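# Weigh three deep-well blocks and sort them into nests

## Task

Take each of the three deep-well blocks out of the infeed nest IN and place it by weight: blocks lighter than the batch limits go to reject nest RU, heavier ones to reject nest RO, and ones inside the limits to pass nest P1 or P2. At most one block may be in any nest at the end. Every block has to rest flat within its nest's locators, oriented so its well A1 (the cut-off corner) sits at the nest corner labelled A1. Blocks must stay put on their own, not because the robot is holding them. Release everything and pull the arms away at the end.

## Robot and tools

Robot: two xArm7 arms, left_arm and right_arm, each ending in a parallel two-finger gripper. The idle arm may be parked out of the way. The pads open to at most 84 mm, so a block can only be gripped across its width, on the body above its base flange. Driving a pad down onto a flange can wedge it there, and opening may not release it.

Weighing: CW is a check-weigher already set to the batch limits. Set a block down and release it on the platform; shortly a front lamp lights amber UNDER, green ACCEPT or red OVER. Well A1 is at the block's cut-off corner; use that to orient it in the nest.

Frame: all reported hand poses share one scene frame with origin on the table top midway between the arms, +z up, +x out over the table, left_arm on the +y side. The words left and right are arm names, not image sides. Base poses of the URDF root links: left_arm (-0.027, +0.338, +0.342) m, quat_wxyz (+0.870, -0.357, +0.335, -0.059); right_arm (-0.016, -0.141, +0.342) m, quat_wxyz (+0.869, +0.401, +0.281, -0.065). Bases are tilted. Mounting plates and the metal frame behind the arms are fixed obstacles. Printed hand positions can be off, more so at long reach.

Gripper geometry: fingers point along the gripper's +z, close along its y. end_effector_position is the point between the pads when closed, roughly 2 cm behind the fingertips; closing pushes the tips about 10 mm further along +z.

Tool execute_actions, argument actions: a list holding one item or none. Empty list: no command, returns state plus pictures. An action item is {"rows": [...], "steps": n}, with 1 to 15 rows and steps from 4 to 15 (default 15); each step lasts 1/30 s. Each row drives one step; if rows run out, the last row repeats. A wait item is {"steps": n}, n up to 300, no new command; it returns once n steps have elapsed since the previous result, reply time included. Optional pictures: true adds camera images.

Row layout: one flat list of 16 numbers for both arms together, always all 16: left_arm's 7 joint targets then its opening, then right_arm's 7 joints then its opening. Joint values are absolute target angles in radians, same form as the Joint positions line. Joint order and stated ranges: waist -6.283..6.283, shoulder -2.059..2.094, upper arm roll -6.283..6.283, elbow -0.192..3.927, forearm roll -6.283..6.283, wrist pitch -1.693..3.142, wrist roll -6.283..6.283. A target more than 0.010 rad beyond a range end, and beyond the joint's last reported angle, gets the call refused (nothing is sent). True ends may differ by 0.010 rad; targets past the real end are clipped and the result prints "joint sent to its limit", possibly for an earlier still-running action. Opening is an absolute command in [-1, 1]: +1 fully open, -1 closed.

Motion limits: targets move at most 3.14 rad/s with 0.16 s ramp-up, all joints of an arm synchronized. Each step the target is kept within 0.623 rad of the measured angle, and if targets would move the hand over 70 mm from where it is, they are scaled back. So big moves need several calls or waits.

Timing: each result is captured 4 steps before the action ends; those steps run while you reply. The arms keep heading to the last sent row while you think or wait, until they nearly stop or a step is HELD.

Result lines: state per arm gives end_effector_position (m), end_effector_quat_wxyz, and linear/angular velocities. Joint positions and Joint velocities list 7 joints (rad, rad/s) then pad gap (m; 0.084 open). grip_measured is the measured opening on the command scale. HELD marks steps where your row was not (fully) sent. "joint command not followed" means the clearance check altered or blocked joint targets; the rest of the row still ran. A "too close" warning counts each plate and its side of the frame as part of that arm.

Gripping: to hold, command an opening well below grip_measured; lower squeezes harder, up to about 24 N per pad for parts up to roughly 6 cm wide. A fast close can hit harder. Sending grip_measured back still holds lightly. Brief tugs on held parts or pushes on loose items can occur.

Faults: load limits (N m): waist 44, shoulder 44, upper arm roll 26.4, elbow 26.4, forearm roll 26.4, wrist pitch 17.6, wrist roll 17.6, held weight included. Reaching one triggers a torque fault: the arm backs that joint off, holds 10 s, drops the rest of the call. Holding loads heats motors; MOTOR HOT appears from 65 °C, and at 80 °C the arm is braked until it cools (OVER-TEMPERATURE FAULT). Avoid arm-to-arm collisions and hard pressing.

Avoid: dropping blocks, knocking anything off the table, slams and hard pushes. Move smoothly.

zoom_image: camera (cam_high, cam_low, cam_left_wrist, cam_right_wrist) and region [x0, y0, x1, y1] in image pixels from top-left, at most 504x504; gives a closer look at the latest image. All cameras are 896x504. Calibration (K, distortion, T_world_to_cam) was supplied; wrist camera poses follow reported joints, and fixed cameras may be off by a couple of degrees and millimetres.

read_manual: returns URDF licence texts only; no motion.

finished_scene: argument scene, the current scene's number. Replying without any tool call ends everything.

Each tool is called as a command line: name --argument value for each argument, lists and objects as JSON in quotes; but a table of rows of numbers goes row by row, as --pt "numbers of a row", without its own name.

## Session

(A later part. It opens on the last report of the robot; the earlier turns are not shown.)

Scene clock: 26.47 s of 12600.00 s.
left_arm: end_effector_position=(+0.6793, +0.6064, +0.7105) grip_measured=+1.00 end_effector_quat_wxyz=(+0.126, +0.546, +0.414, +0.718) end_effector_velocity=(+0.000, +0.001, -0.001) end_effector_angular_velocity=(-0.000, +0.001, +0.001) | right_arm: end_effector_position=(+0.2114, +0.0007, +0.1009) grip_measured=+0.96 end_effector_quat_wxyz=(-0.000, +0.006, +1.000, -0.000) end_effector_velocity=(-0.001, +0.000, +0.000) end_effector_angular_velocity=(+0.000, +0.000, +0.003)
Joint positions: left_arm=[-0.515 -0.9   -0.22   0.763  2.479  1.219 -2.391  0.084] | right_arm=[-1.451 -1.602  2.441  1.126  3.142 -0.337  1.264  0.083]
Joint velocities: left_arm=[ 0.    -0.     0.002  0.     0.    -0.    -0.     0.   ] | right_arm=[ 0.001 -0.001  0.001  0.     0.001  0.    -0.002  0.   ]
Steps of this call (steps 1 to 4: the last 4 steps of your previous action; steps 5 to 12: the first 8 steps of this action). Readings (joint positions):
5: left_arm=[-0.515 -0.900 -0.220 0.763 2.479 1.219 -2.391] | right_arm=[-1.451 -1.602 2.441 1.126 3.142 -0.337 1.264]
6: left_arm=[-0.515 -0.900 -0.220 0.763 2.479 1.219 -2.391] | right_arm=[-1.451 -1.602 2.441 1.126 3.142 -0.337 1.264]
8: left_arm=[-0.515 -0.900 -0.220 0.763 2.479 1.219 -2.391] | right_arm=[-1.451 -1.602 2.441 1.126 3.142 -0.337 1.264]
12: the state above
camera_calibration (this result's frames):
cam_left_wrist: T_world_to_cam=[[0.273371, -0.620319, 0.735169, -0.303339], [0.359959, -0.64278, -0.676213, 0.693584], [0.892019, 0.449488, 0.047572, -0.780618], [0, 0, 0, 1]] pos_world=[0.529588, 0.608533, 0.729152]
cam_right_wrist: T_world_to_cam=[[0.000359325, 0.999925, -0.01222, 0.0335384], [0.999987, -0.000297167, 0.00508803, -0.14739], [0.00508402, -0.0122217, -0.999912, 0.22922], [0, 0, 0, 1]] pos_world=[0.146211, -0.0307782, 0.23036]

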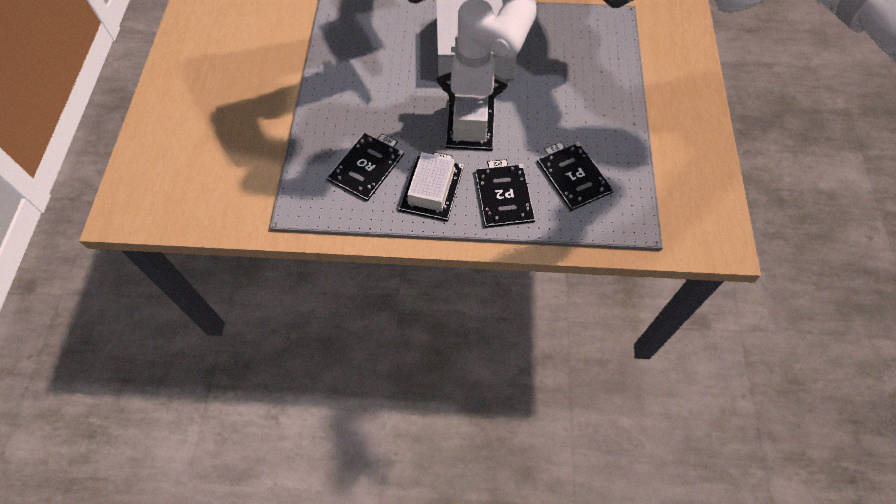

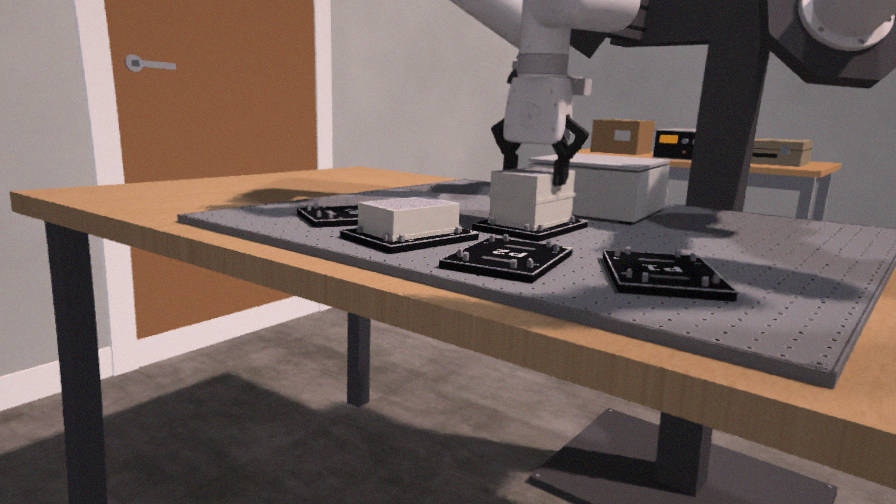

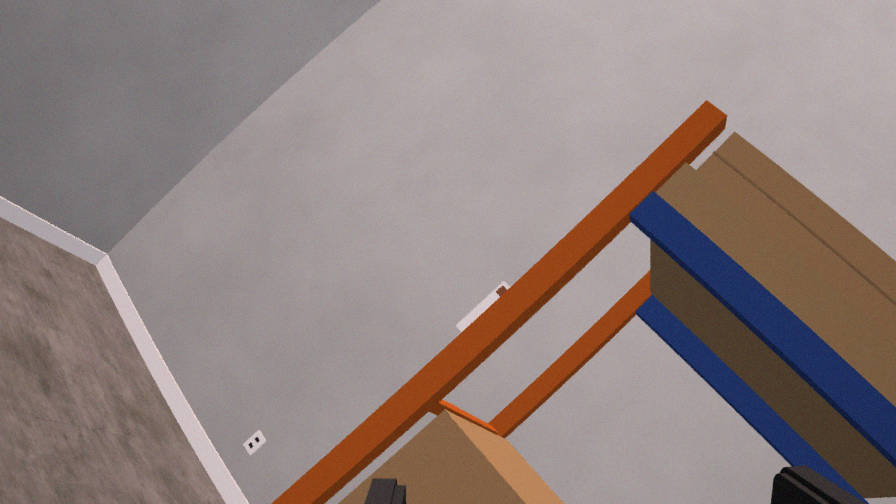

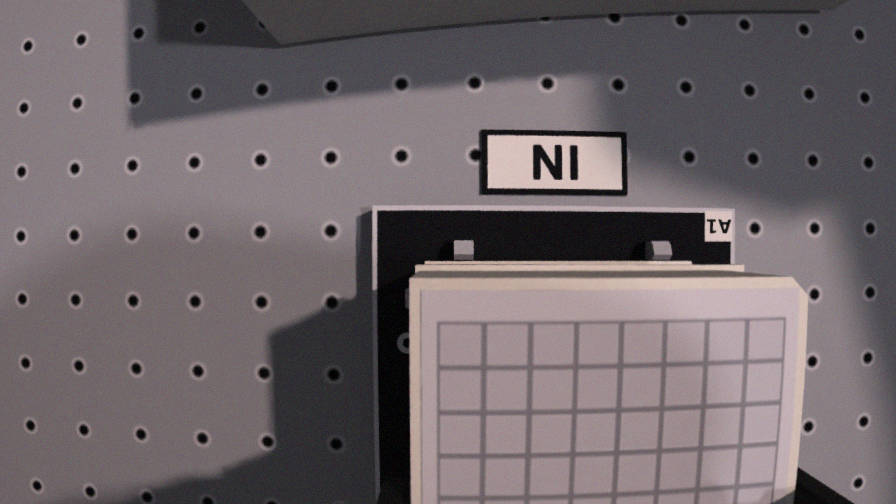

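execute_actions --actions '[{"rows":[[-0.515,-0.9,-0.22,0.763,2.479,1.219,-2.391,1,-1.4274,-1.5744,2.4414,1.111,3.1416,-0.3588,1.264,0.3],[-0.515,-0.9,-0.22,0.763,2.479,1.219,-2.391,1,-1.4274,-1.5744,2.4414,1.111,3.1416,-0.3588,1.264,0.3],[-0.515,-0.9,-0.22,0.763,2.479,1.219,-2.391,1,-1.4274,-1.5744,2.4414,1.111,3.1416,-0.3588,1.264,0.3],[-0.515,-0.9,-0.22,0.763,2.479,1.219,-2.391,1,-1.277,-1.395,2.431,1.051,3.1416,-0.531,1.271,0.3]],"steps":14}]'

execute_actions --actions '[{"rows":[[-0.515,-0.9,-0.22,0.763,2.479,1.219,-2.391,1,-1.05,-1.45,2.5,1.2,3.1416,-0.62,1.483,0.3]],"steps":9}]'

execute_actions --actions '[{"rows":[[-0.515,-0.9,-0.22,0.763,2.479,1.219,-2.391,1,-1.0047,-1.6305,2.9647,1.26,3.1416,-0.6421,1.9,0.3]],"steps":15}]'

execute_actions --actions '[{"rows":[[-0.515,-0.9,-0.22,0.763,2.479,1.219,-2.391,1,-1.0047,-1.6305,2.9647,1.26,3.1416,-0.6421,1.9,0.3],[-0.515,-0.9,-0.22,0.763,2.479,1.219,-2.391,1,-1.0047,-1.6305,2.9647,1.26,3.1416,-0.6421,1.9,0.3],[-0.515,-0.9,-0.22,0.763,2.479,1.219,-2.391,1,-1.0047,-1.6305,2.9647,1.26,3.1416,-0.6421,1.9,0.3],[-0.515,-0.9,-0.22,0.763,2.479,1.219,-2.391,1,-1.025,-1.74,2.962,1.2825,3.1416,-0.553,1.9,0.3]],"steps":15}]'

execute_actions --actions '[{"rows":[[-0.515,-0.9,-0.22,0.763,2.479,1.219,-2.391,1,-1.0285,-1.761,2.9616,1.287,3.1416,-0.5365,1.9,0.3],[-0.515,-0.9,-0.22,0.763,2.479,1.219,-2.391,1,-1.0285,-1.761,2.9616,1.287,3.1416,-0.5365,1.9,0.3],[-0.515,-0.9,-0.22,0.763,2.479,1.219,-2.391,1,-1.0285,-1.761,2.9616,1.287,3.1416,-0.5365,1.9,0.3],[-0.515,-0.9,-0.22,0.763,2.479,1.219,-2.391,1,-1.0285,-1.761,2.9616,1.287,3.1416,-0.5365,1.9,0.3],[-0.515,-0.9,-0.22,0.763,2.479,1.219,-2.391,1,-1.031,-1.774,2.9613,1.29,3.1416,-0.5262,1.9,0.3]],"steps":14}]'

execute_actions --actions '[{"rows":[[-0.515,-0.9,-0.22,0.763,2.479,1.219,-2.391,1,-1.031,-1.774,2.9613,1.29,3.1416,-0.5262,1.9,1]],"steps":10}]'

execute_actions --actions '[{"steps":35}]' --pictures true

Scene clock: 27.37 s of 12600.00 s.
left_arm: end_effector_position=(+0.6793, +0.6064, +0.7105) grip_measured=+1.00 end_effector_quat_wxyz=(+0.126, +0.546, +0.414, +0.718) end_effector_velocity=(+0.000, +0.001, -0.000) end_effector_angular_velocity=(-0.001, +0.000, +0.002) | right_arm: end_effector_position=(+0.2129, +0.0068, +0.1982) grip_measured=+0.96 end_effector_quat_wxyz=(+0.001, +0.009, +1.000, +0.007) end_effector_velocity=(-0.010, +0.067, +0.249) end_effector_angular_velocity=(+0.213, -0.026, +0.035)
Joint positions: left_arm=[-0.515 -0.9   -0.22   0.763  2.479  1.219 -2.391  0.084] | right_arm=[-1.285 -1.404  2.431  1.062  3.142 -0.516  1.27   0.083]
Joint velocities: left_arm=[-0.     0.     0.001  0.001 -0.     0.001  0.     0.   ] | right_arm=[ 0.413  0.485 -0.003 -0.046  0.003 -0.377  0.014 -0.   ]
Steps of this call (steps 1 to 4: the last 4 steps of your previous action; steps 5 to 15: the robot went on to your last target; steps 16 to 17: nothing new was sent; steps 18 to 27: the first 10 steps of this action). Readings (joint positions):
18: left_arm=[-0.515 -0.900 -0.220 0.763 2.479 1.219 -2.391] | right_arm=[-1.450 -1.602 2.441 1.126 3.142 -0.337 1.264]
19: left_arm=[-0.515 -0.900 -0.220 0.763 2.479 1.219 -2.391] | right_arm=[-1.446 -1.596 2.441 1.122 3.142 -0.342 1.264]
21: left_arm=[-0.515 -0.900 -0.220 0.763 2.479 1.219 -2.391] | right_arm=[-1.431 -1.579 2.441 1.112 3.142 -0.356 1.264]
25: left_arm=[-0.515 -0.900 -0.220 0.763 2.479 1.219 -2.391] | right_arm=[-1.334 -1.462 2.433 1.070 3.141 -0.469 1.268]
27: the state above

Scene clock: 27.67 s of 12600.00 s.
left_arm: end_effector_position=(+0.6793, +0.6064, +0.7105) grip_measured=+1.00 end_effector_quat_wxyz=(+0.126, +0.546, +0.414, +0.718) end_effector_velocity=(+0.000, +0.001, -0.000) end_effector_angular_velocity=(-0.001, +0.001, +0.001) | right_arm: end_effector_position=(+0.2031, +0.0403, +0.2340) grip_measured=+0.96 end_effector_quat_wxyz=(+0.038, +0.015, +0.999, +0.027) end_effector_velocity=(-0.168, +0.532, +0.433) end_effector_angular_velocity=(+0.937, -0.819, +0.124)
Joint positions: left_arm=[-0.515 -0.9   -0.22   0.763  2.479  1.219 -2.391  0.084] | right_arm=[-1.169 -1.428  2.463  1.123  3.141 -0.575  1.378  0.083]
Joint velocities: left_arm=[-0.     0.001  0.001  0.001 -0.    -0.    -0.     0.   ] | right_arm=[ 1.24  -0.203  0.462  0.897  0.017 -0.407  1.     0.   ]
Steps of this call (steps 1 to 4: the last 4 steps of your previous action; steps 5 to 9: the first 5 steps of this action). Readings (joint positions):
5: left_arm=[-0.515 -0.900 -0.220 0.763 2.479 1.219 -2.391] | right_arm=[-1.277 -1.397 2.431 1.050 3.142 -0.531 1.272]
6: left_arm=[-0.515 -0.900 -0.220 0.763 2.479 1.219 -2.391] | right_arm=[-1.270 -1.401 2.433 1.054 3.141 -0.535 1.282]
8: left_arm=[-0.515 -0.900 -0.220 0.763 2.479 1.219 -2.391] | right_arm=[-1.211 -1.420 2.448 1.093 3.141 -0.561 1.343]
9: the state above

Scene clock: 28.17 s of 12600.00 s.
left_arm: end_effector_position=(+0.6793, +0.6064, +0.7105) grip_measured=+1.00 end_effector_quat_wxyz=(+0.126, +0.546, +0.414, +0.718) end_effector_velocity=(-0.000, +0.000, +0.000) end_effector_angular_velocity=(-0.000, -0.001, +0.000) | right_arm: end_effector_position=(+0.0255, +0.0657, +0.2252) grip_measured=+0.96 end_effector_quat_wxyz=(+0.020, +0.001, +1.000, +0.022) end_effector_velocity=(-0.520, -0.155, -0.148) end_effector_angular_velocity=(-0.381, +0.370, +0.062)
Joint positions: left_arm=[-0.515 -0.9   -0.22   0.763  2.479  1.219 -2.391  0.084] | right_arm=[-1.018 -1.583  2.841  1.242  3.142 -0.636  1.788  0.083]
Joint velocities: left_arm=[-0. -0. -0. -0.  0.  0.  0.  0.] | right_arm=[ 0.12  -0.439  1.132  0.151  0.001 -0.057  1.006  0.   ]
Steps of this call (steps 1 to 4: the last 4 steps of your previous action; steps 5 to 15: the first 11 steps of this action). Readings (joint positions):
5: left_arm=[-0.515 -0.900 -0.220 0.763 2.479 1.219 -2.391] | right_arm=[-1.048 -1.448 2.507 1.203 3.143 -0.617 1.479]
6: left_arm=[-0.515 -0.900 -0.220 0.763 2.479 1.219 -2.391] | right_arm=[-1.047 -1.452 2.512 1.203 3.142 -0.619 1.491]
8: left_arm=[-0.515 -0.900 -0.220 0.763 2.479 1.219 -2.391] | right_arm=[-1.046 -1.475 2.565 1.210 3.140 -0.623 1.550]
12: left_arm=[-0.515 -0.900 -0.220 0.763 2.479 1.219 -2.391] | right_arm=[-1.029 -1.539 2.731 1.228 3.142 -0.630 1.687]
15: the state above

Scene clock: 28.67 s of 12600.00 s.
left_arm: end_effector_position=(+0.6793, +0.6064, +0.7105) grip_measured=+1.00 end_effector_quat_wxyz=(+0.126, +0.546, +0.414, +0.718) end_effector_velocity=(+0.000, -0.001, -0.000) end_effector_angular_velocity=(+0.000, +0.001, -0.000) | right_arm: end_effector_position=(-0.0286, +0.0415, +0.1598) grip_measured=+0.96 end_effector_quat_wxyz=(+0.002, +0.001, +1.000, -0.006) end_effector_velocity=(-0.020, +0.046, +0.019) end_effector_angular_velocity=(+0.116, +0.042, +0.005)
Joint positions: left_arm=[-0.515 -0.9   -0.22   0.763  2.479  1.219 -2.391  0.084] | right_arm=[-1.026 -1.745  2.961  1.276  3.142 -0.554  1.9    0.083]
Joint velocities: left_arm=[ 0.     0.002  0.     0.    -0.     0.001  0.     0.   ] | right_arm=[0.009 0.025 0.009 0.066 0.001 0.031 0.002 0.   ]
Steps of this call (steps 1 to 4: the last 4 steps of your previous action; steps 5 to 15: the first 11 steps of this action). Readings (joint positions):
5: left_arm=[-0.515 -0.900 -0.220 0.763 2.479 1.219 -2.391] | right_arm=[-1.003 -1.631 2.967 1.257 3.143 -0.642 1.894]
6: left_arm=[-0.515 -0.900 -0.220 0.763 2.479 1.219 -2.391] | right_arm=[-1.004 -1.631 2.966 1.258 3.142 -0.642 1.897]
8: left_arm=[-0.515 -0.900 -0.220 0.763 2.479 1.219 -2.391] | right_arm=[-1.006 -1.630 2.961 1.260 3.141 -0.641 1.899]
12: left_arm=[-0.515 -0.900 -0.220 0.763 2.479 1.219 -2.391] | right_arm=[-1.023 -1.718 2.959 1.281 3.141 -0.569 1.900]
15: the state above

Scene clock: 29.13 s of 12600.00 s.
left_arm: end_effector_position=(+0.6793, +0.6064, +0.7105) grip_measured=+1.00 end_effector_quat_wxyz=(+0.126, +0.546, +0.414, +0.718) end_effector_velocity=(+0.001, -0.001, -0.001) end_effector_angular_velocity=(+0.000, +0.001, -0.001) | right_arm: end_effector_position=(-0.0303, +0.0449, +0.1481) grip_measured=+0.96 end_effector_quat_wxyz=(-0.000, +0.000, +1.000, -0.000) end_effector_velocity=(-0.002, +0.005, +0.003) end_effector_angular_velocity=(+0.013, +0.003, +0.004)
Joint positions: left_arm=[-0.515 -0.9   -0.22   0.763  2.479  1.219 -2.391  0.084] | right_arm=[-1.031 -1.774  2.961  1.29   3.142 -0.527  1.9    0.083]
Joint velocities: left_arm=[-0.     0.002  0.001  0.    -0.    -0.    -0.     0.   ] | right_arm=[ 0.002  0.004  0.001  0.007 -0.002  0.002 -0.001 -0.   ]
Steps of this call (steps 1 to 4: the last 4 steps of your previous action; steps 5 to 14: the first 10 steps of this action). Readings (joint positions):
5: left_arm=[-0.515 -0.900 -0.220 0.763 2.479 1.219 -2.391] | right_arm=[-1.025 -1.739 2.961 1.284 3.142 -0.552 1.900]
6: left_arm=[-0.515 -0.900 -0.220 0.763 2.479 1.219 -2.391] | right_arm=[-1.026 -1.743 2.961 1.286 3.142 -0.548 1.900]
8: left_arm=[-0.515 -0.900 -0.220 0.763 2.479 1.219 -2.391] | right_arm=[-1.028 -1.756 2.961 1.287 3.142 -0.540 1.900]
12: left_arm=[-0.515 -0.900 -0.220 0.763 2.479 1.219 -2.391] | right_arm=[-1.031 -1.772 2.961 1.289 3.142 -0.528 1.900]
14: the state above

Scene clock: 29.47 s of 12600.00 s.
left_arm: end_effector_position=(+0.6793, +0.6064, +0.7105) grip_measured=+1.00 end_effector_quat_wxyz=(+0.126, +0.546, +0.414, +0.718) end_effector_velocity=(+0.000, -0.000, +0.001) end_effector_angular_velocity=(-0.000, -0.001, -0.001) | right_arm: end_effector_position=(-0.0305, +0.0456, +0.1480) grip_measured=+1.00 end_effector_quat_wxyz=(-0.001, +0.000, +1.000, +0.000) end_effector_velocity=(+0.000, -0.000, -0.001) end_effector_angular_velocity=(-0.000, -0.000, -0.000)
Joint positions: left_arm=[-0.515 -0.9   -0.22   0.763  2.479  1.219 -2.391  0.084] | right_arm=[-1.031 -1.774  2.961  1.29   3.142 -0.526  1.9    0.084]
Joint velocities: left_arm=[ 0.     0.001 -0.001  0.001 -0.    -0.001  0.     0.   ] | right_arm=[-0.    -0.001 -0.    -0.     0.     0.001 -0.     0.003]
Steps of this call (steps 1 to 4: the last 4 steps of your previous action; steps 5 to 10: the first 6 steps of this action). Readings (joint positions):
5: left_arm=[-0.515 -0.900 -0.220 0.763 2.479 1.219 -2.391] | right_arm=[-1.031 -1.773 2.961 1.290 3.142 -0.527 1.900]
6: left_arm=[-0.515 -0.900 -0.220 0.763 2.479 1.219 -2.391] | right_arm=[-1.031 -1.773 2.961 1.290 3.142 -0.527 1.900]
8: left_arm=[-0.515 -0.900 -0.220 0.763 2.479 1.219 -2.391] | right_arm=[-1.031 -1.774 2.961 1.290 3.142 -0.526 1.900]
10: the state above

Scene clock: 30.63 s of 12600.00 s.
left_arm: end_effector_position=(+0.6793, +0.6064, +0.7105) grip_measured=+1.00 end_effector_quat_wxyz=(+0.126, +0.546, +0.414, +0.718) end_effector_velocity=(-0.000, +0.000, +0.000) end_effector_angular_velocity=(-0.000, -0.001, -0.000) | right_arm: end_effector_position=(-0.0304, +0.0453, +0.1479) grip_measured=+1.00 end_effector_quat_wxyz=(-0.000, +0.000, +1.000, +0.000) end_effector_velocity=(-0.001, -0.000, -0.000) end_effector_angular_velocity=(+0.000, -0.000, +0.001)
Joint positions: left_arm=[-0.515 -0.9   -0.22   0.763  2.479  1.219 -2.391  0.084] | right_arm=[-1.031 -1.774  2.961  1.29   3.142 -0.526  1.9    0.084]
Joint velocities: left_arm=[-0.    -0.001 -0.     0.    -0.    -0.001  0.     0.   ] | right_arm=[ 0.001 -0.     0.001 -0.     0.     0.     0.    -0.   ]
Kept back: nothing.
Steps of this call (steps 1 to 4: the last 4 steps of your previous action; steps 5 to 15: the robot went on to your last target; steps 16 to 35: nothing new was sent). Readings (joint positions):
1: left_arm=[-0.515 -0.900 -0.220 0.763 2.479 1.219 -2.391] | right_arm=[-1.031 -1.774 2.961 1.290 3.142 -0.526 1.900]
2: left_arm=[-0.515 -0.900 -0.220 0.763 2.479 1.219 -2.391] | right_arm=[-1.031 -1.774 2.961 1.290 3.142 -0.526 1.900]
4: left_arm=[-0.515 -0.900 -0.220 0.763 2.479 1.219 -2.391] | right_arm=[-1.031 -1.774 2.961 1.290 3.142 -0.526 1.900]
8: left_arm=[-0.515 -0.900 -0.220 0.763 2.479 1.219 -2.391] | right_arm=[-1.031 -1.774 2.961 1.290 3.142 -0.526 1.900]
35: the state above
All arms were judged still, so your last target was given up. Only a new action makes them travel on or press farther. Fingers that are still opening or closing keep moving.
camera_calibration (this result's frames):
cam_left_wrist: T_world_to_cam=[[0.273371, -0.620319, 0.735169, -0.303339], [0.359959, -0.642779, -0.676213, 0.693584], [0.892019, 0.449488, 0.047572, -0.780618], [0, 0, 0, 1]] pos_world=[0.529588, 0.608533, 0.729152]
cam_right_wrist: T_world_to_cam=[[-0.0112714, 0.999866, -0.0119078, -0.0108217], [0.999924, 0.0113289, 0.00477136, 0.0937068], [0.00490562, -0.0118532, -0.999918, 0.277956], [0, 0, 0, 1]] pos_world=[-0.0951853, 0.0130533, 0.277357]

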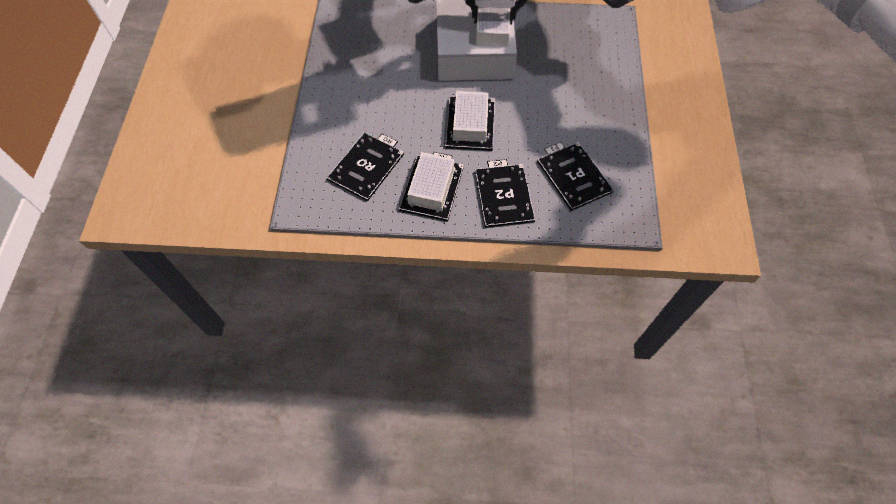

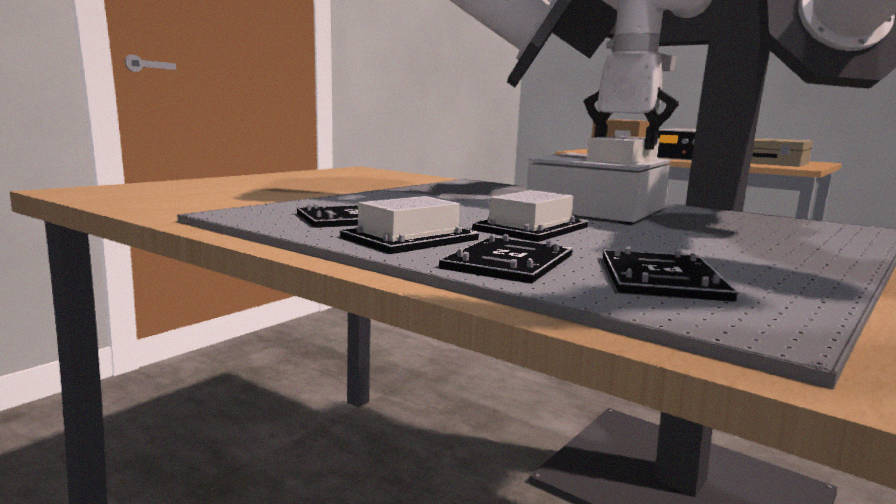

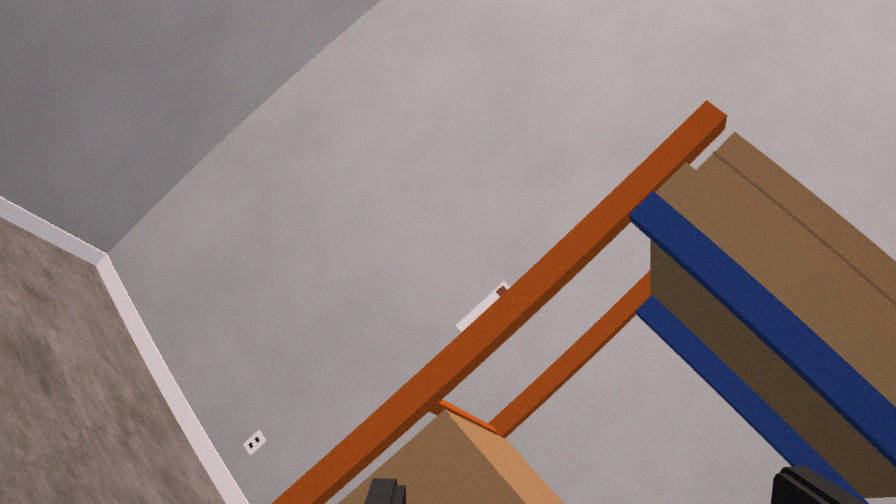

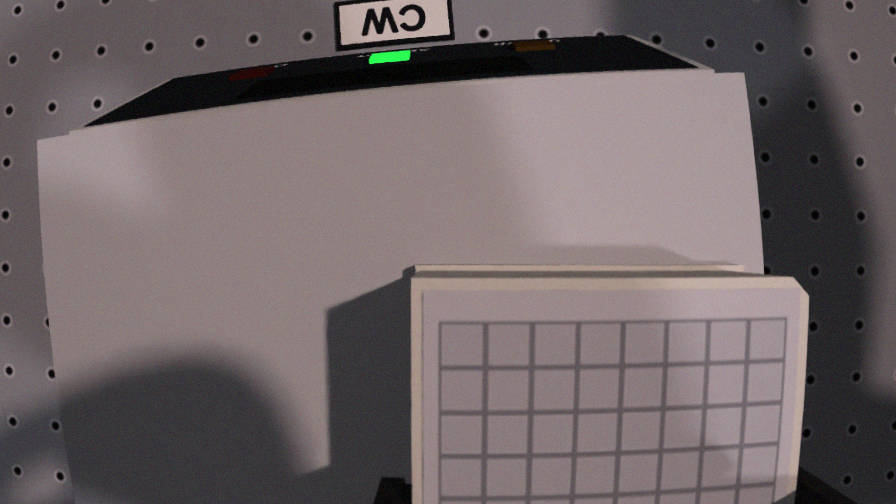

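execute_actions --actions '[{"rows":[[-0.515,-0.9,-0.22,0.763,2.479,1.219,-2.391,1,-1.031,-1.774,2.9613,1.29,3.1416,-0.5262,1.9,0.3]],"steps":9}]'

execute_actions --actions '[{"rows":[[-0.515,-0.9,-0.22,0.763,2.479,1.219,-2.391,1,-1.0047,-1.6305,2.9647,1.26,3.1416,-0.6421,1.9,0.3]],"steps":11}]'

execute_actions --actions '[{"rows":[[-0.515,-0.9,-0.22,0.763,2.479,1.219,-2.391,1,-1.15,-1.35,2.4,1.15,3.1416,-0.62,1.3,0.3]],"steps":15}]'

execute_actions --actions '[{"rows":[[-0.515,-0.9,-0.22,0.763,2.479,1.219,-2.391,1,-1.9376,-1.7014,2.227,2.1082,3.1416,-0.8967,0.77,0.3]],"steps":15}]'

execute_actions --actions '[{"steps":12}]'

execute_actions --actions '[{"rows":[[-0.515,-0.9,-0.22,0.763,2.479,1.219,-2.391,1,-2.0532,-1.7738,2.2047,2.2263,3.1416,-0.8802,0.769,0.3]],"steps":15}]'

execute_actions --actions '[{"steps":12}]' --pictures true

Scene clock: 32.57 s of 12600.00 s.
left_arm: end_effector_position=(+0.6793, +0.6064, +0.7105) grip_measured=+1.00 end_effector_quat_wxyz=(+0.126, +0.546, +0.414, +0.718) end_effector_velocity=(+0.000, +0.000, +0.000) end_effector_angular_velocity=(-0.000, -0.000, -0.000) | right_arm: end_effector_position=(-0.0304, +0.0453, +0.1480) grip_measured=+0.96 end_effector_quat_wxyz=(-0.000, +0.000, +1.000, +0.000) end_effector_velocity=(-0.000, -0.000, -0.000) end_effector_angular_velocity=(-0.000, +0.001, -0.001)
Joint positions: left_arm=[-0.515 -0.9   -0.22   0.763  2.479  1.219 -2.391  0.084] | right_arm=[-1.031 -1.774  2.961  1.29   3.142 -0.526  1.9    0.083]
Joint velocities: left_arm=[ 0.    -0.    -0.     0.001  0.    -0.001 -0.     0.   ] | right_arm=[-0.    -0.001 -0.     0.     0.001  0.001 -0.001  0.   ]
Steps of this call (steps 1 to 53: nothing new was sent; steps 54 to 58: the first 5 steps of this action). Readings (joint positions):
54: left_arm=[-0.515 -0.900 -0.220 0.763 2.479 1.219 -2.391] | right_arm=[-1.031 -1.774 2.961 1.290 3.142 -0.526 1.900]
55: left_arm=[-0.515 -0.900 -0.220 0.763 2.479 1.219 -2.391] | right_arm=[-1.031 -1.774 2.961 1.290 3.142 -0.526 1.900]
57: left_arm=[-0.515 -0.900 -0.220 0.763 2.479 1.219 -2.391] | right_arm=[-1.031 -1.774 2.961 1.290 3.142 -0.526 1.900]
58: the state above

Scene clock: 32.93 s of 12600.00 s.
left_arm: end_effector_position=(+0.6793, +0.6064, +0.7105) grip_measured=+1.00 end_effector_quat_wxyz=(+0.126, +0.546, +0.414, +0.718) end_effector_velocity=(+0.000, -0.001, -0.001) end_effector_angular_velocity=(+0.000, +0.001, -0.001) | right_arm: end_effector_position=(-0.0322, +0.0515, +0.2129) grip_measured=+0.96 end_effector_quat_wxyz=(-0.003, +0.000, +1.000, +0.008) end_effector_velocity=(-0.014, +0.041, +0.114) end_effector_angular_velocity=(+0.124, +0.041, -0.001)
Joint positions: left_arm=[-0.515 -0.9   -0.22   0.763  2.479  1.219 -2.391  0.084] | right_arm=[-1.004 -1.628  2.964  1.269  3.142 -0.637  1.9    0.083]
Joint velocities: left_arm=[ 0.     0.001  0.     0.    -0.    -0.     0.     0.   ] | right_arm=[ 0.044  0.234  0.002  0.031  0.001 -0.138  0.001 -0.   ]
Steps of this call (steps 1 to 4: the last 4 steps of your previous action; steps 5 to 11: the first 7 steps of this action). Readings (joint positions):
5: left_arm=[-0.515 -0.900 -0.220 0.763 2.479 1.219 -2.391] | right_arm=[-1.031 -1.773 2.961 1.290 3.142 -0.527 1.900]
6: left_arm=[-0.515 -0.900 -0.220 0.763 2.479 1.219 -2.391] | right_arm=[-1.030 -1.766 2.962 1.286 3.142 -0.535 1.900]
8: left_arm=[-0.515 -0.900 -0.220 0.763 2.479 1.219 -2.391] | right_arm=[-1.019 -1.708 2.963 1.268 3.142 -0.587 1.900]
11: the state above

Scene clock: 33.43 s of 12600.00 s.
left_arm: end_effector_position=(+0.6793, +0.6064, +0.7105) grip_measured=+1.00 end_effector_quat_wxyz=(+0.126, +0.546, +0.414, +0.718) end_effector_velocity=(-0.000, +0.000, +0.000) end_effector_angular_velocity=(-0.000, -0.001, +0.001) | right_arm: end_effector_position=(+0.1242, +0.0739, +0.2520) grip_measured=+0.96 end_effector_quat_wxyz=(+0.030, +0.001, +0.999, +0.042) end_effector_velocity=(+0.529, -0.020, +0.126) end_effector_angular_velocity=(+0.185, -0.179, -0.087)
Joint positions: left_arm=[-0.515 -0.9   -0.22   0.763  2.479  1.219 -2.391  0.084] | right_arm=[-1.091 -1.467  2.633  1.196  3.141 -0.628  1.549  0.083]
Joint velocities: left_arm=[-0.     0.    -0.001  0.001 -0.     0.001  0.     0.   ] | right_arm=[-0.283  0.563 -1.123 -0.209 -0.002  0.039 -1.168  0.   ]
Steps of this call (steps 1 to 4: the last 4 steps of your previous action; steps 5 to 15: the first 11 steps of this action). Readings (joint positions):
5: left_arm=[-0.515 -0.900 -0.220 0.763 2.479 1.219 -2.391] | right_arm=[-1.005 -1.632 2.964 1.258 3.142 -0.641 1.899]
6: left_arm=[-0.515 -0.900 -0.220 0.763 2.479 1.219 -2.391] | right_arm=[-1.008 -1.629 2.958 1.255 3.142 -0.640 1.888]
8: left_arm=[-0.515 -0.900 -0.220 0.763 2.479 1.219 -2.391] | right_arm=[-1.023 -1.601 2.904 1.243 3.143 -0.638 1.821]
12: left_arm=[-0.515 -0.900 -0.220 0.763 2.479 1.219 -2.391] | right_arm=[-1.063 -1.523 2.743 1.217 3.142 -0.632 1.665]
15: the state above

Scene clock: 33.93 s of 12600.00 s.
left_arm: end_effector_position=(+0.6793, +0.6064, +0.7105) grip_measured=+1.00 end_effector_quat_wxyz=(+0.126, +0.546, +0.414, +0.718) end_effector_velocity=(+0.000, +0.001, -0.000) end_effector_angular_velocity=(-0.001, +0.000, +0.002) | right_arm: end_effector_position=(+0.3244, +0.0722, +0.1914) grip_measured=+0.96 end_effector_quat_wxyz=(-0.002, -0.038, +0.999, -0.010) end_effector_velocity=(+0.376, +0.150, -0.220) end_effector_angular_velocity=(+0.071, +0.079, +0.253)
Joint positions: left_arm=[-0.515 -0.9   -0.22   0.763  2.479  1.219 -2.391  0.084] | right_arm=[-1.582 -1.558  2.312  1.611  3.142 -0.781  0.998  0.083]
Joint velocities: left_arm=[-0.    -0.001  0.001  0.001  0.     0.     0.     0.   ] | right_arm=[-1.374 -0.563 -0.319  1.854  0.001 -0.434 -0.86   0.   ]
Steps of this call (steps 1 to 4: the last 4 steps of your previous action; steps 5 to 15: the first 11 steps of this action). Readings (joint positions):
5: left_arm=[-0.515 -0.900 -0.220 0.763 2.479 1.219 -2.391] | right_arm=[-1.138 -1.375 2.449 1.161 3.141 -0.623 1.354]
6: left_arm=[-0.515 -0.900 -0.220 0.763 2.479 1.219 -2.391] | right_arm=[-1.154 -1.366 2.423 1.165 3.141 -0.628 1.317]
8: left_arm=[-0.515 -0.900 -0.220 0.763 2.479 1.219 -2.391] | right_arm=[-1.224 -1.389 2.399 1.226 3.141 -0.659 1.238]
12: left_arm=[-0.515 -0.900 -0.220 0.763 2.479 1.219 -2.391] | right_arm=[-1.436 -1.498 2.347 1.439 3.142 -0.736 1.088]
15: the state above

Scene clock: 34.33 s of 12600.00 s.
left_arm: end_effector_position=(+0.6793, +0.6064, +0.7105) grip_measured=+1.00 end_effector_quat_wxyz=(+0.126, +0.546, +0.414, +0.718) end_effector_velocity=(+0.000, -0.002, +0.000) end_effector_angular_velocity=(+0.001, +0.000, -0.003) | right_arm: end_effector_position=(+0.4133, +0.0931, +0.1299) grip_measured=+0.96 end_effector_quat_wxyz=(-0.001, -0.085, +0.996, -0.000) end_effector_velocity=(+0.002, +0.048, +0.042) end_effector_angular_velocity=(+0.093, -0.042, +0.048)
Joint positions: left_arm=[-0.515 -0.9   -0.22   0.763  2.479  1.219 -2.391  0.084] | right_arm=[-1.936 -1.702  2.229  2.105  3.142 -0.897  0.771  0.083]
Joint velocities: left_arm=[ 0.     0.002 -0.001 -0.    -0.    -0.    -0.     0.   ] | right_arm=[ 0.056  0.006  0.034  0.066  0.008 -0.014 -0.016  0.   ]
Kept back: nothing.
Steps of this call (steps 1 to 4: the last 4 steps of your previous action; steps 5 to 12: the robot went on to your last target). Readings (joint positions):
1: left_arm=[-0.515 -0.900 -0.220 0.763 2.479 1.219 -2.391] | right_arm=[-1.627 -1.577 2.302 1.674 3.142 -0.796 0.969]
2: left_arm=[-0.515 -0.900 -0.220 0.763 2.479 1.219 -2.391] | right_arm=[-1.673 -1.595 2.291 1.740 3.142 -0.811 0.939]
4: left_arm=[-0.515 -0.900 -0.220 0.763 2.479 1.219 -2.391] | right_arm=[-1.767 -1.633 2.269 1.874 3.142 -0.842 0.878]
8: left_arm=[-0.515 -0.900 -0.220 0.763 2.479 1.219 -2.391] | right_arm=[-1.922 -1.693 2.229 2.078 3.141 -0.889 0.784]
12: the state above

Scene clock: 34.70 s of 12600.00 s.
left_arm: end_effector_position=(+0.6793, +0.6064, +0.7105) grip_measured=+1.00 end_effector_quat_wxyz=(+0.126, +0.546, +0.414, +0.718) end_effector_velocity=(-0.000, +0.000, +0.001) end_effector_angular_velocity=(-0.000, -0.002, -0.001) | right_arm: end_effector_position=(+0.4202, +0.0916, +0.0854) grip_measured=+0.96 end_effector_quat_wxyz=(-0.001, -0.080, +0.997, +0.000) end_effector_velocity=(+0.046, +0.042, +0.060) end_effector_angular_velocity=(+0.110, -0.107, -0.006)
Joint positions: left_arm=[-0.515 -0.9   -0.22   0.763  2.479  1.219 -2.391  0.084] | right_arm=[-2.052 -1.774  2.205  2.226  3.142 -0.88   0.769  0.083]
Joint velocities: left_arm=[-0.    -0.002 -0.001 -0.    -0.    -0.002  0.     0.   ] | right_arm=[ 0.063  0.049 -0.006  0.074 -0.002 -0.002  0.     0.   ]
Steps of this call (steps 1 to 11: the first 11 steps of this action). Readings (joint positions):
1: left_arm=[-0.515 -0.900 -0.220 0.763 2.479 1.219 -2.391] | right_arm=[-1.935 -1.702 2.229 2.108 3.142 -0.896 0.771]
2: left_arm=[-0.515 -0.900 -0.220 0.763 2.479 1.219 -2.391] | right_arm=[-1.942 -1.706 2.228 2.120 3.142 -0.895 0.770]
4: left_arm=[-0.515 -0.900 -0.220 0.763 2.479 1.219 -2.391] | right_arm=[-1.995 -1.739 2.216 2.184 3.142 -0.887 0.770]
8: left_arm=[-0.515 -0.900 -0.220 0.763 2.479 1.219 -2.391] | right_arm=[-2.059 -1.778 2.205 2.216 3.142 -0.880 0.769]
11: the state above

Scene clock: 35.10 s of 12600.00 s.
left_arm: end_effector_position=(+0.6793, +0.6064, +0.7105) grip_measured=+1.00 end_effector_quat_wxyz=(+0.126, +0.546, +0.414, +0.718) end_effector_velocity=(+0.000, -0.000, -0.000) end_effector_angular_velocity=(-0.000, +0.000, +0.000) | right_arm: end_effector_position=(+0.4206, +0.0914, +0.0854) grip_measured=+0.96 end_effector_quat_wxyz=(-0.000, -0.079, +0.997, +0.000) end_effector_velocity=(+0.001, +0.001, +0.001) end_effector_angular_velocity=(+0.002, -0.001, -0.001)
Joint positions: left_arm=[-0.515 -0.9   -0.22   0.763  2.479  1.219 -2.391  0.084] | right_arm=[-2.053 -1.774  2.205  2.226  3.142 -0.88   0.769  0.083]
Joint velocities: left_arm=[-0.     0.001  0.     0.001  0.     0.001  0.     0.   ] | right_arm=[-0.     0.001  0.001  0.001 -0.001  0.     0.    -0.   ]
Kept back: nothing.
Steps of this call (steps 1 to 4: the last 4 steps of your previous action; steps 5 to 12: the robot went on to your last target). Readings (joint positions):
1: left_arm=[-0.515 -0.900 -0.220 0.763 2.479 1.219 -2.391] | right_arm=[-2.051 -1.773 2.205 2.228 3.142 -0.880 0.769]
2: left_arm=[-0.515 -0.900 -0.220 0.763 2.479 1.219 -2.391] | right_arm=[-2.050 -1.772 2.205 2.228 3.142 -0.880 0.769]
4: left_arm=[-0.515 -0.900 -0.220 0.763 2.479 1.219 -2.391] | right_arm=[-2.051 -1.772 2.205 2.228 3.142 -0.880 0.769]
8: left_arm=[-0.515 -0.900 -0.220 0.763 2.479 1.219 -2.391] | right_arm=[-2.053 -1.774 2.205 2.226 3.142 -0.880 0.769]
12: the state above
camera_calibration (this result's frames):
cam_left_wrist: T_world_to_cam=[[0.273371, -0.620319, 0.735169, -0.303339], [0.359959, -0.642779, -0.676213, 0.693584], [0.892019, 0.449488, 0.0475722, -0.780618], [0, 0, 0, 1]] pos_world=[0.529588, 0.608533, 0.729152]
cam_right_wrist: T_world_to_cam=[[-0.169425, 0.985474, -0.0116806, 0.0152729], [0.985518, 0.169494, 0.00511549, -0.365992], [0.00702097, -0.0106448, -0.999919, 0.212733], [0, 0, 0, 1]] pos_world=[0.361785, 0.0492467, 0.214766]

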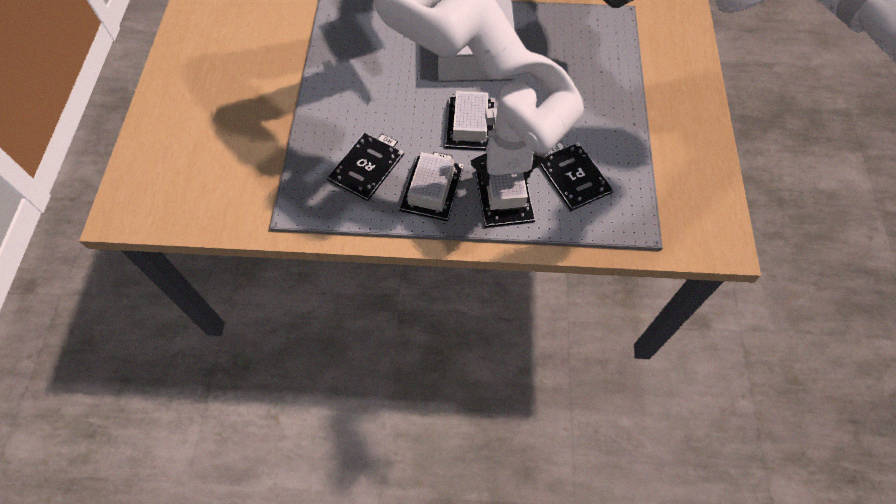

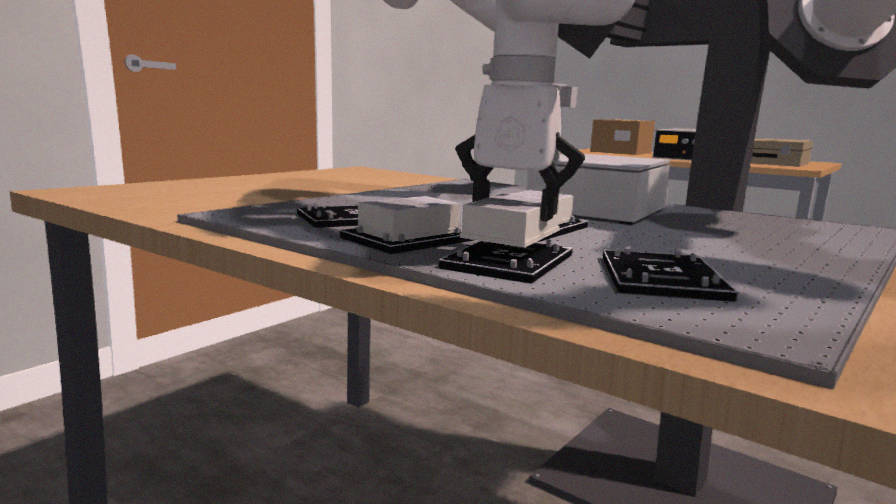

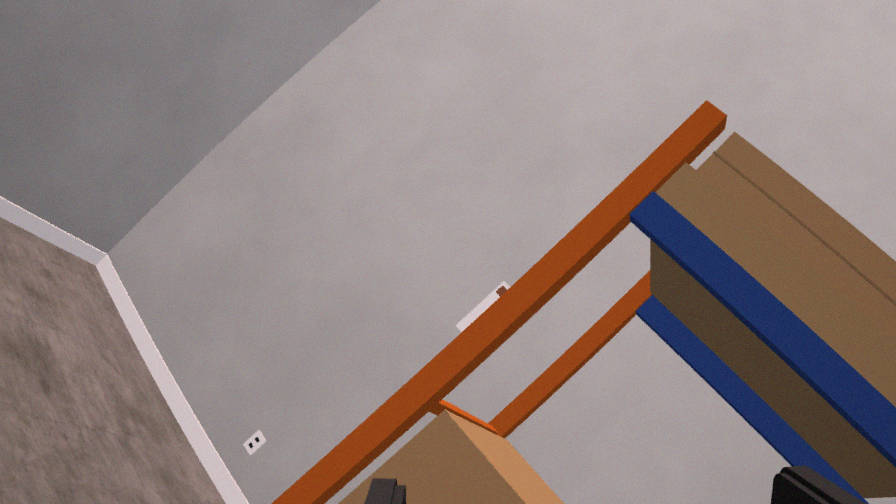

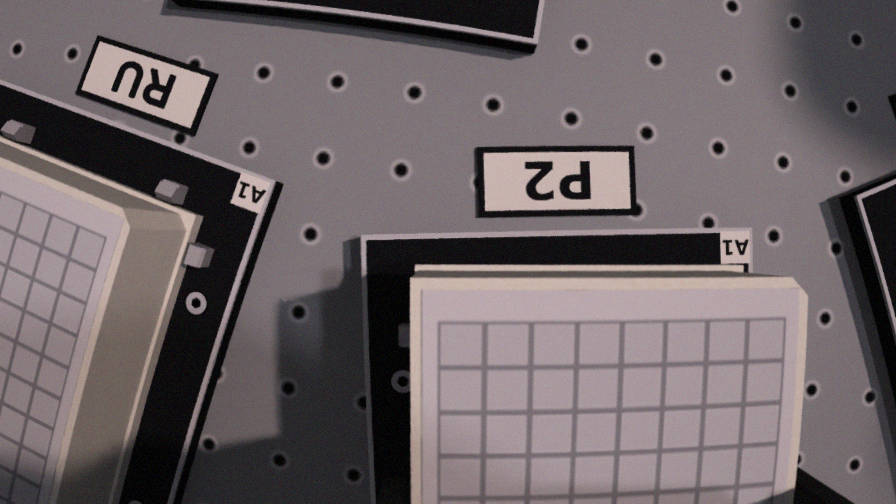

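execute_actions --actions '[{"rows":[[-0.515,-0.9,-0.22,0.763,2.479,1.219,-2.391,1,-2.089,-1.7928,2.196,2.292,3.1416,-0.906,0.75,0.3],[-0.515,-0.9,-0.22,0.763,2.479,1.219,-2.391,1,-2.089,-1.7928,2.196,2.292,3.1416,-0.906,0.75,0.3],[-0.515,-0.9,-0.22,0.763,2.479,1.219,-2.391,1,-2.089,-1.7928,2.196,2.292,3.1416,-0.906,0.75,0.3],[-0.515,-0.9,-0.22,0.763,2.479,1.219,-2.391,1,-2.1247,-1.8118,2.187,2.3574,3.1416,-0.9324,0.7338,0.3]],"steps":15}]'

execute_actions --actions '[{"steps":12}]' --pictures true

Scene clock: 36.03 s of 12600.00 s.
left_arm: end_effector_position=(+0.6793, +0.6064, +0.7105) grip_measured=+1.00 end_effector_quat_wxyz=(+0.126, +0.546, +0.414, +0.718) end_effector_velocity=(-0.000, +0.002, +0.000) end_effector_angular_velocity=(-0.001, -0.000, +0.002) | right_arm: end_effector_position=(+0.4295, +0.0939, +0.0777) grip_measured=+0.96 end_effector_quat_wxyz=(-0.001, -0.092, +0.996, -0.000) end_effector_velocity=(+0.004, +0.012, +0.013) end_effector_angular_velocity=(+0.021, -0.015, +0.009)
Joint positions: left_arm=[-0.515 -0.9   -0.22   0.763  2.479  1.219 -2.391  0.084] | right_arm=[-2.125 -1.812  2.187  2.356  3.142 -0.932  0.734  0.083]
Joint velocities: left_arm=[-0.    -0.002  0.001  0.    -0.    -0.     0.     0.   ] | right_arm=[ 0.012  0.001  0.004  0.025  0.001 -0.01  -0.004  0.   ]
Steps of this call (steps 1 to 15: the robot went on to your last target; steps 16 to 17: nothing new was sent; steps 18 to 28: the first 11 steps of this action). Readings (joint positions):
18: left_arm=[-0.515 -0.900 -0.220 0.763 2.479 1.219 -2.391] | right_arm=[-2.054 -1.774 2.205 2.227 3.142 -0.881 0.769]
19: left_arm=[-0.515 -0.900 -0.220 0.763 2.479 1.219 -2.391] | right_arm=[-2.058 -1.777 2.204 2.237 3.142 -0.885 0.766]
21: left_arm=[-0.515 -0.900 -0.220 0.763 2.479 1.219 -2.391] | right_arm=[-2.079 -1.788 2.198 2.277 3.142 -0.900 0.755]
25: left_arm=[-0.515 -0.900 -0.220 0.763 2.479 1.219 -2.391] | right_arm=[-2.122 -1.810 2.188 2.349 3.141 -0.929 0.736]
28: the state above

Scene clock: 36.43 s of 12600.00 s.
left_arm: end_effector_position=(+0.6793, +0.6064, +0.7105) grip_measured=+1.00 end_effector_quat_wxyz=(+0.126, +0.546, +0.414, +0.718) end_effector_velocity=(-0.000, +0.000, +0.001) end_effector_angular_velocity=(+0.000, -0.002, +0.001) | right_arm: end_effector_position=(+0.4298, +0.0944, +0.0784) grip_measured=+0.96 end_effector_quat_wxyz=(-0.000, -0.092, +0.996, +0.000) end_effector_velocity=(-0.000, +0.001, +0.000) end_effector_angular_velocity=(+0.002, -0.000, -0.000)
Joint positions: left_arm=[-0.515 -0.9   -0.22   0.763  2.479  1.219 -2.391  0.084] | right_arm=[-2.125 -1.812  2.187  2.357  3.142 -0.932  0.734  0.083]
Joint velocities: left_arm=[ 0.    -0.001 -0.002 -0.     0.     0.002  0.     0.   ] | right_arm=[ 0.     0.     0.001  0.001  0.    -0.     0.     0.   ]
Kept back: nothing.
Steps of this call (steps 1 to 4: the last 4 steps of your previous action; steps 5 to 12: the robot went on to your last target). Readings (joint positions):
1: left_arm=[-0.515 -0.900 -0.220 0.763 2.479 1.219 -2.391] | right_arm=[-2.125 -1.812 2.187 2.357 3.142 -0.932 0.734]
2: left_arm=[-0.515 -0.900 -0.220 0.763 2.479 1.219 -2.391] | right_arm=[-2.124 -1.812 2.187 2.357 3.142 -0.932 0.734]
4: left_arm=[-0.515 -0.900 -0.220 0.763 2.479 1.219 -2.391] | right_arm=[-2.124 -1.812 2.187 2.357 3.142 -0.932 0.734]
8: left_arm=[-0.515 -0.900 -0.220 0.763 2.479 1.219 -2.391] | right_arm=[-2.124 -1.812 2.187 2.357 3.142 -0.932 0.734]
12: the state above
camera_calibration (this result's frames):
cam_left_wrist: T_world_to_cam=[[0.273371, -0.620319, 0.735169, -0.303339], [0.359959, -0.642779, -0.676213, 0.693584], [0.892019, 0.449488, 0.047572, -0.780618], [0, 0, 0, 1]] pos_world=[0.529588, 0.608533, 0.729152]
cam_right_wrist: T_world_to_cam=[[-0.19399, 0.980933, -0.0118069, 0.0247754], [0.980977, 0.194059, 0.00503201, -0.375892], [0.00722731, -0.0106062, -0.999918, 0.205618], [0, 0, 0, 1]] pos_world=[0.372062, 0.0508232, 0.207785]

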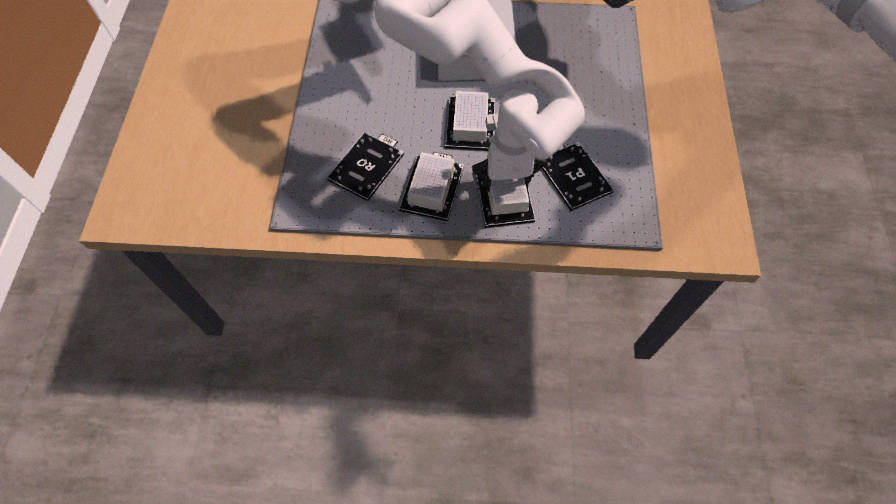

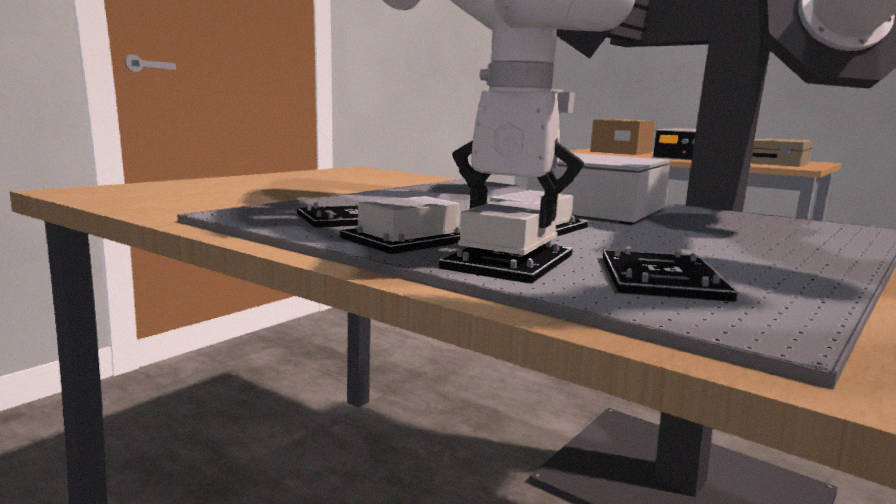

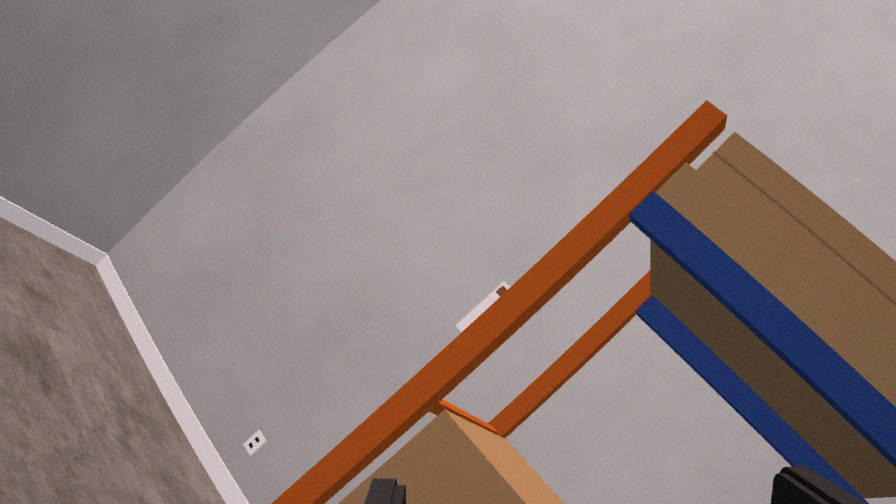

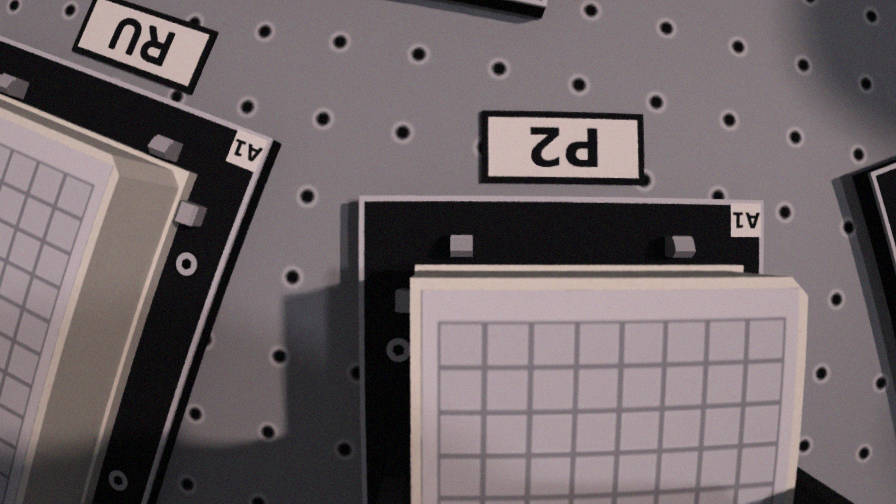

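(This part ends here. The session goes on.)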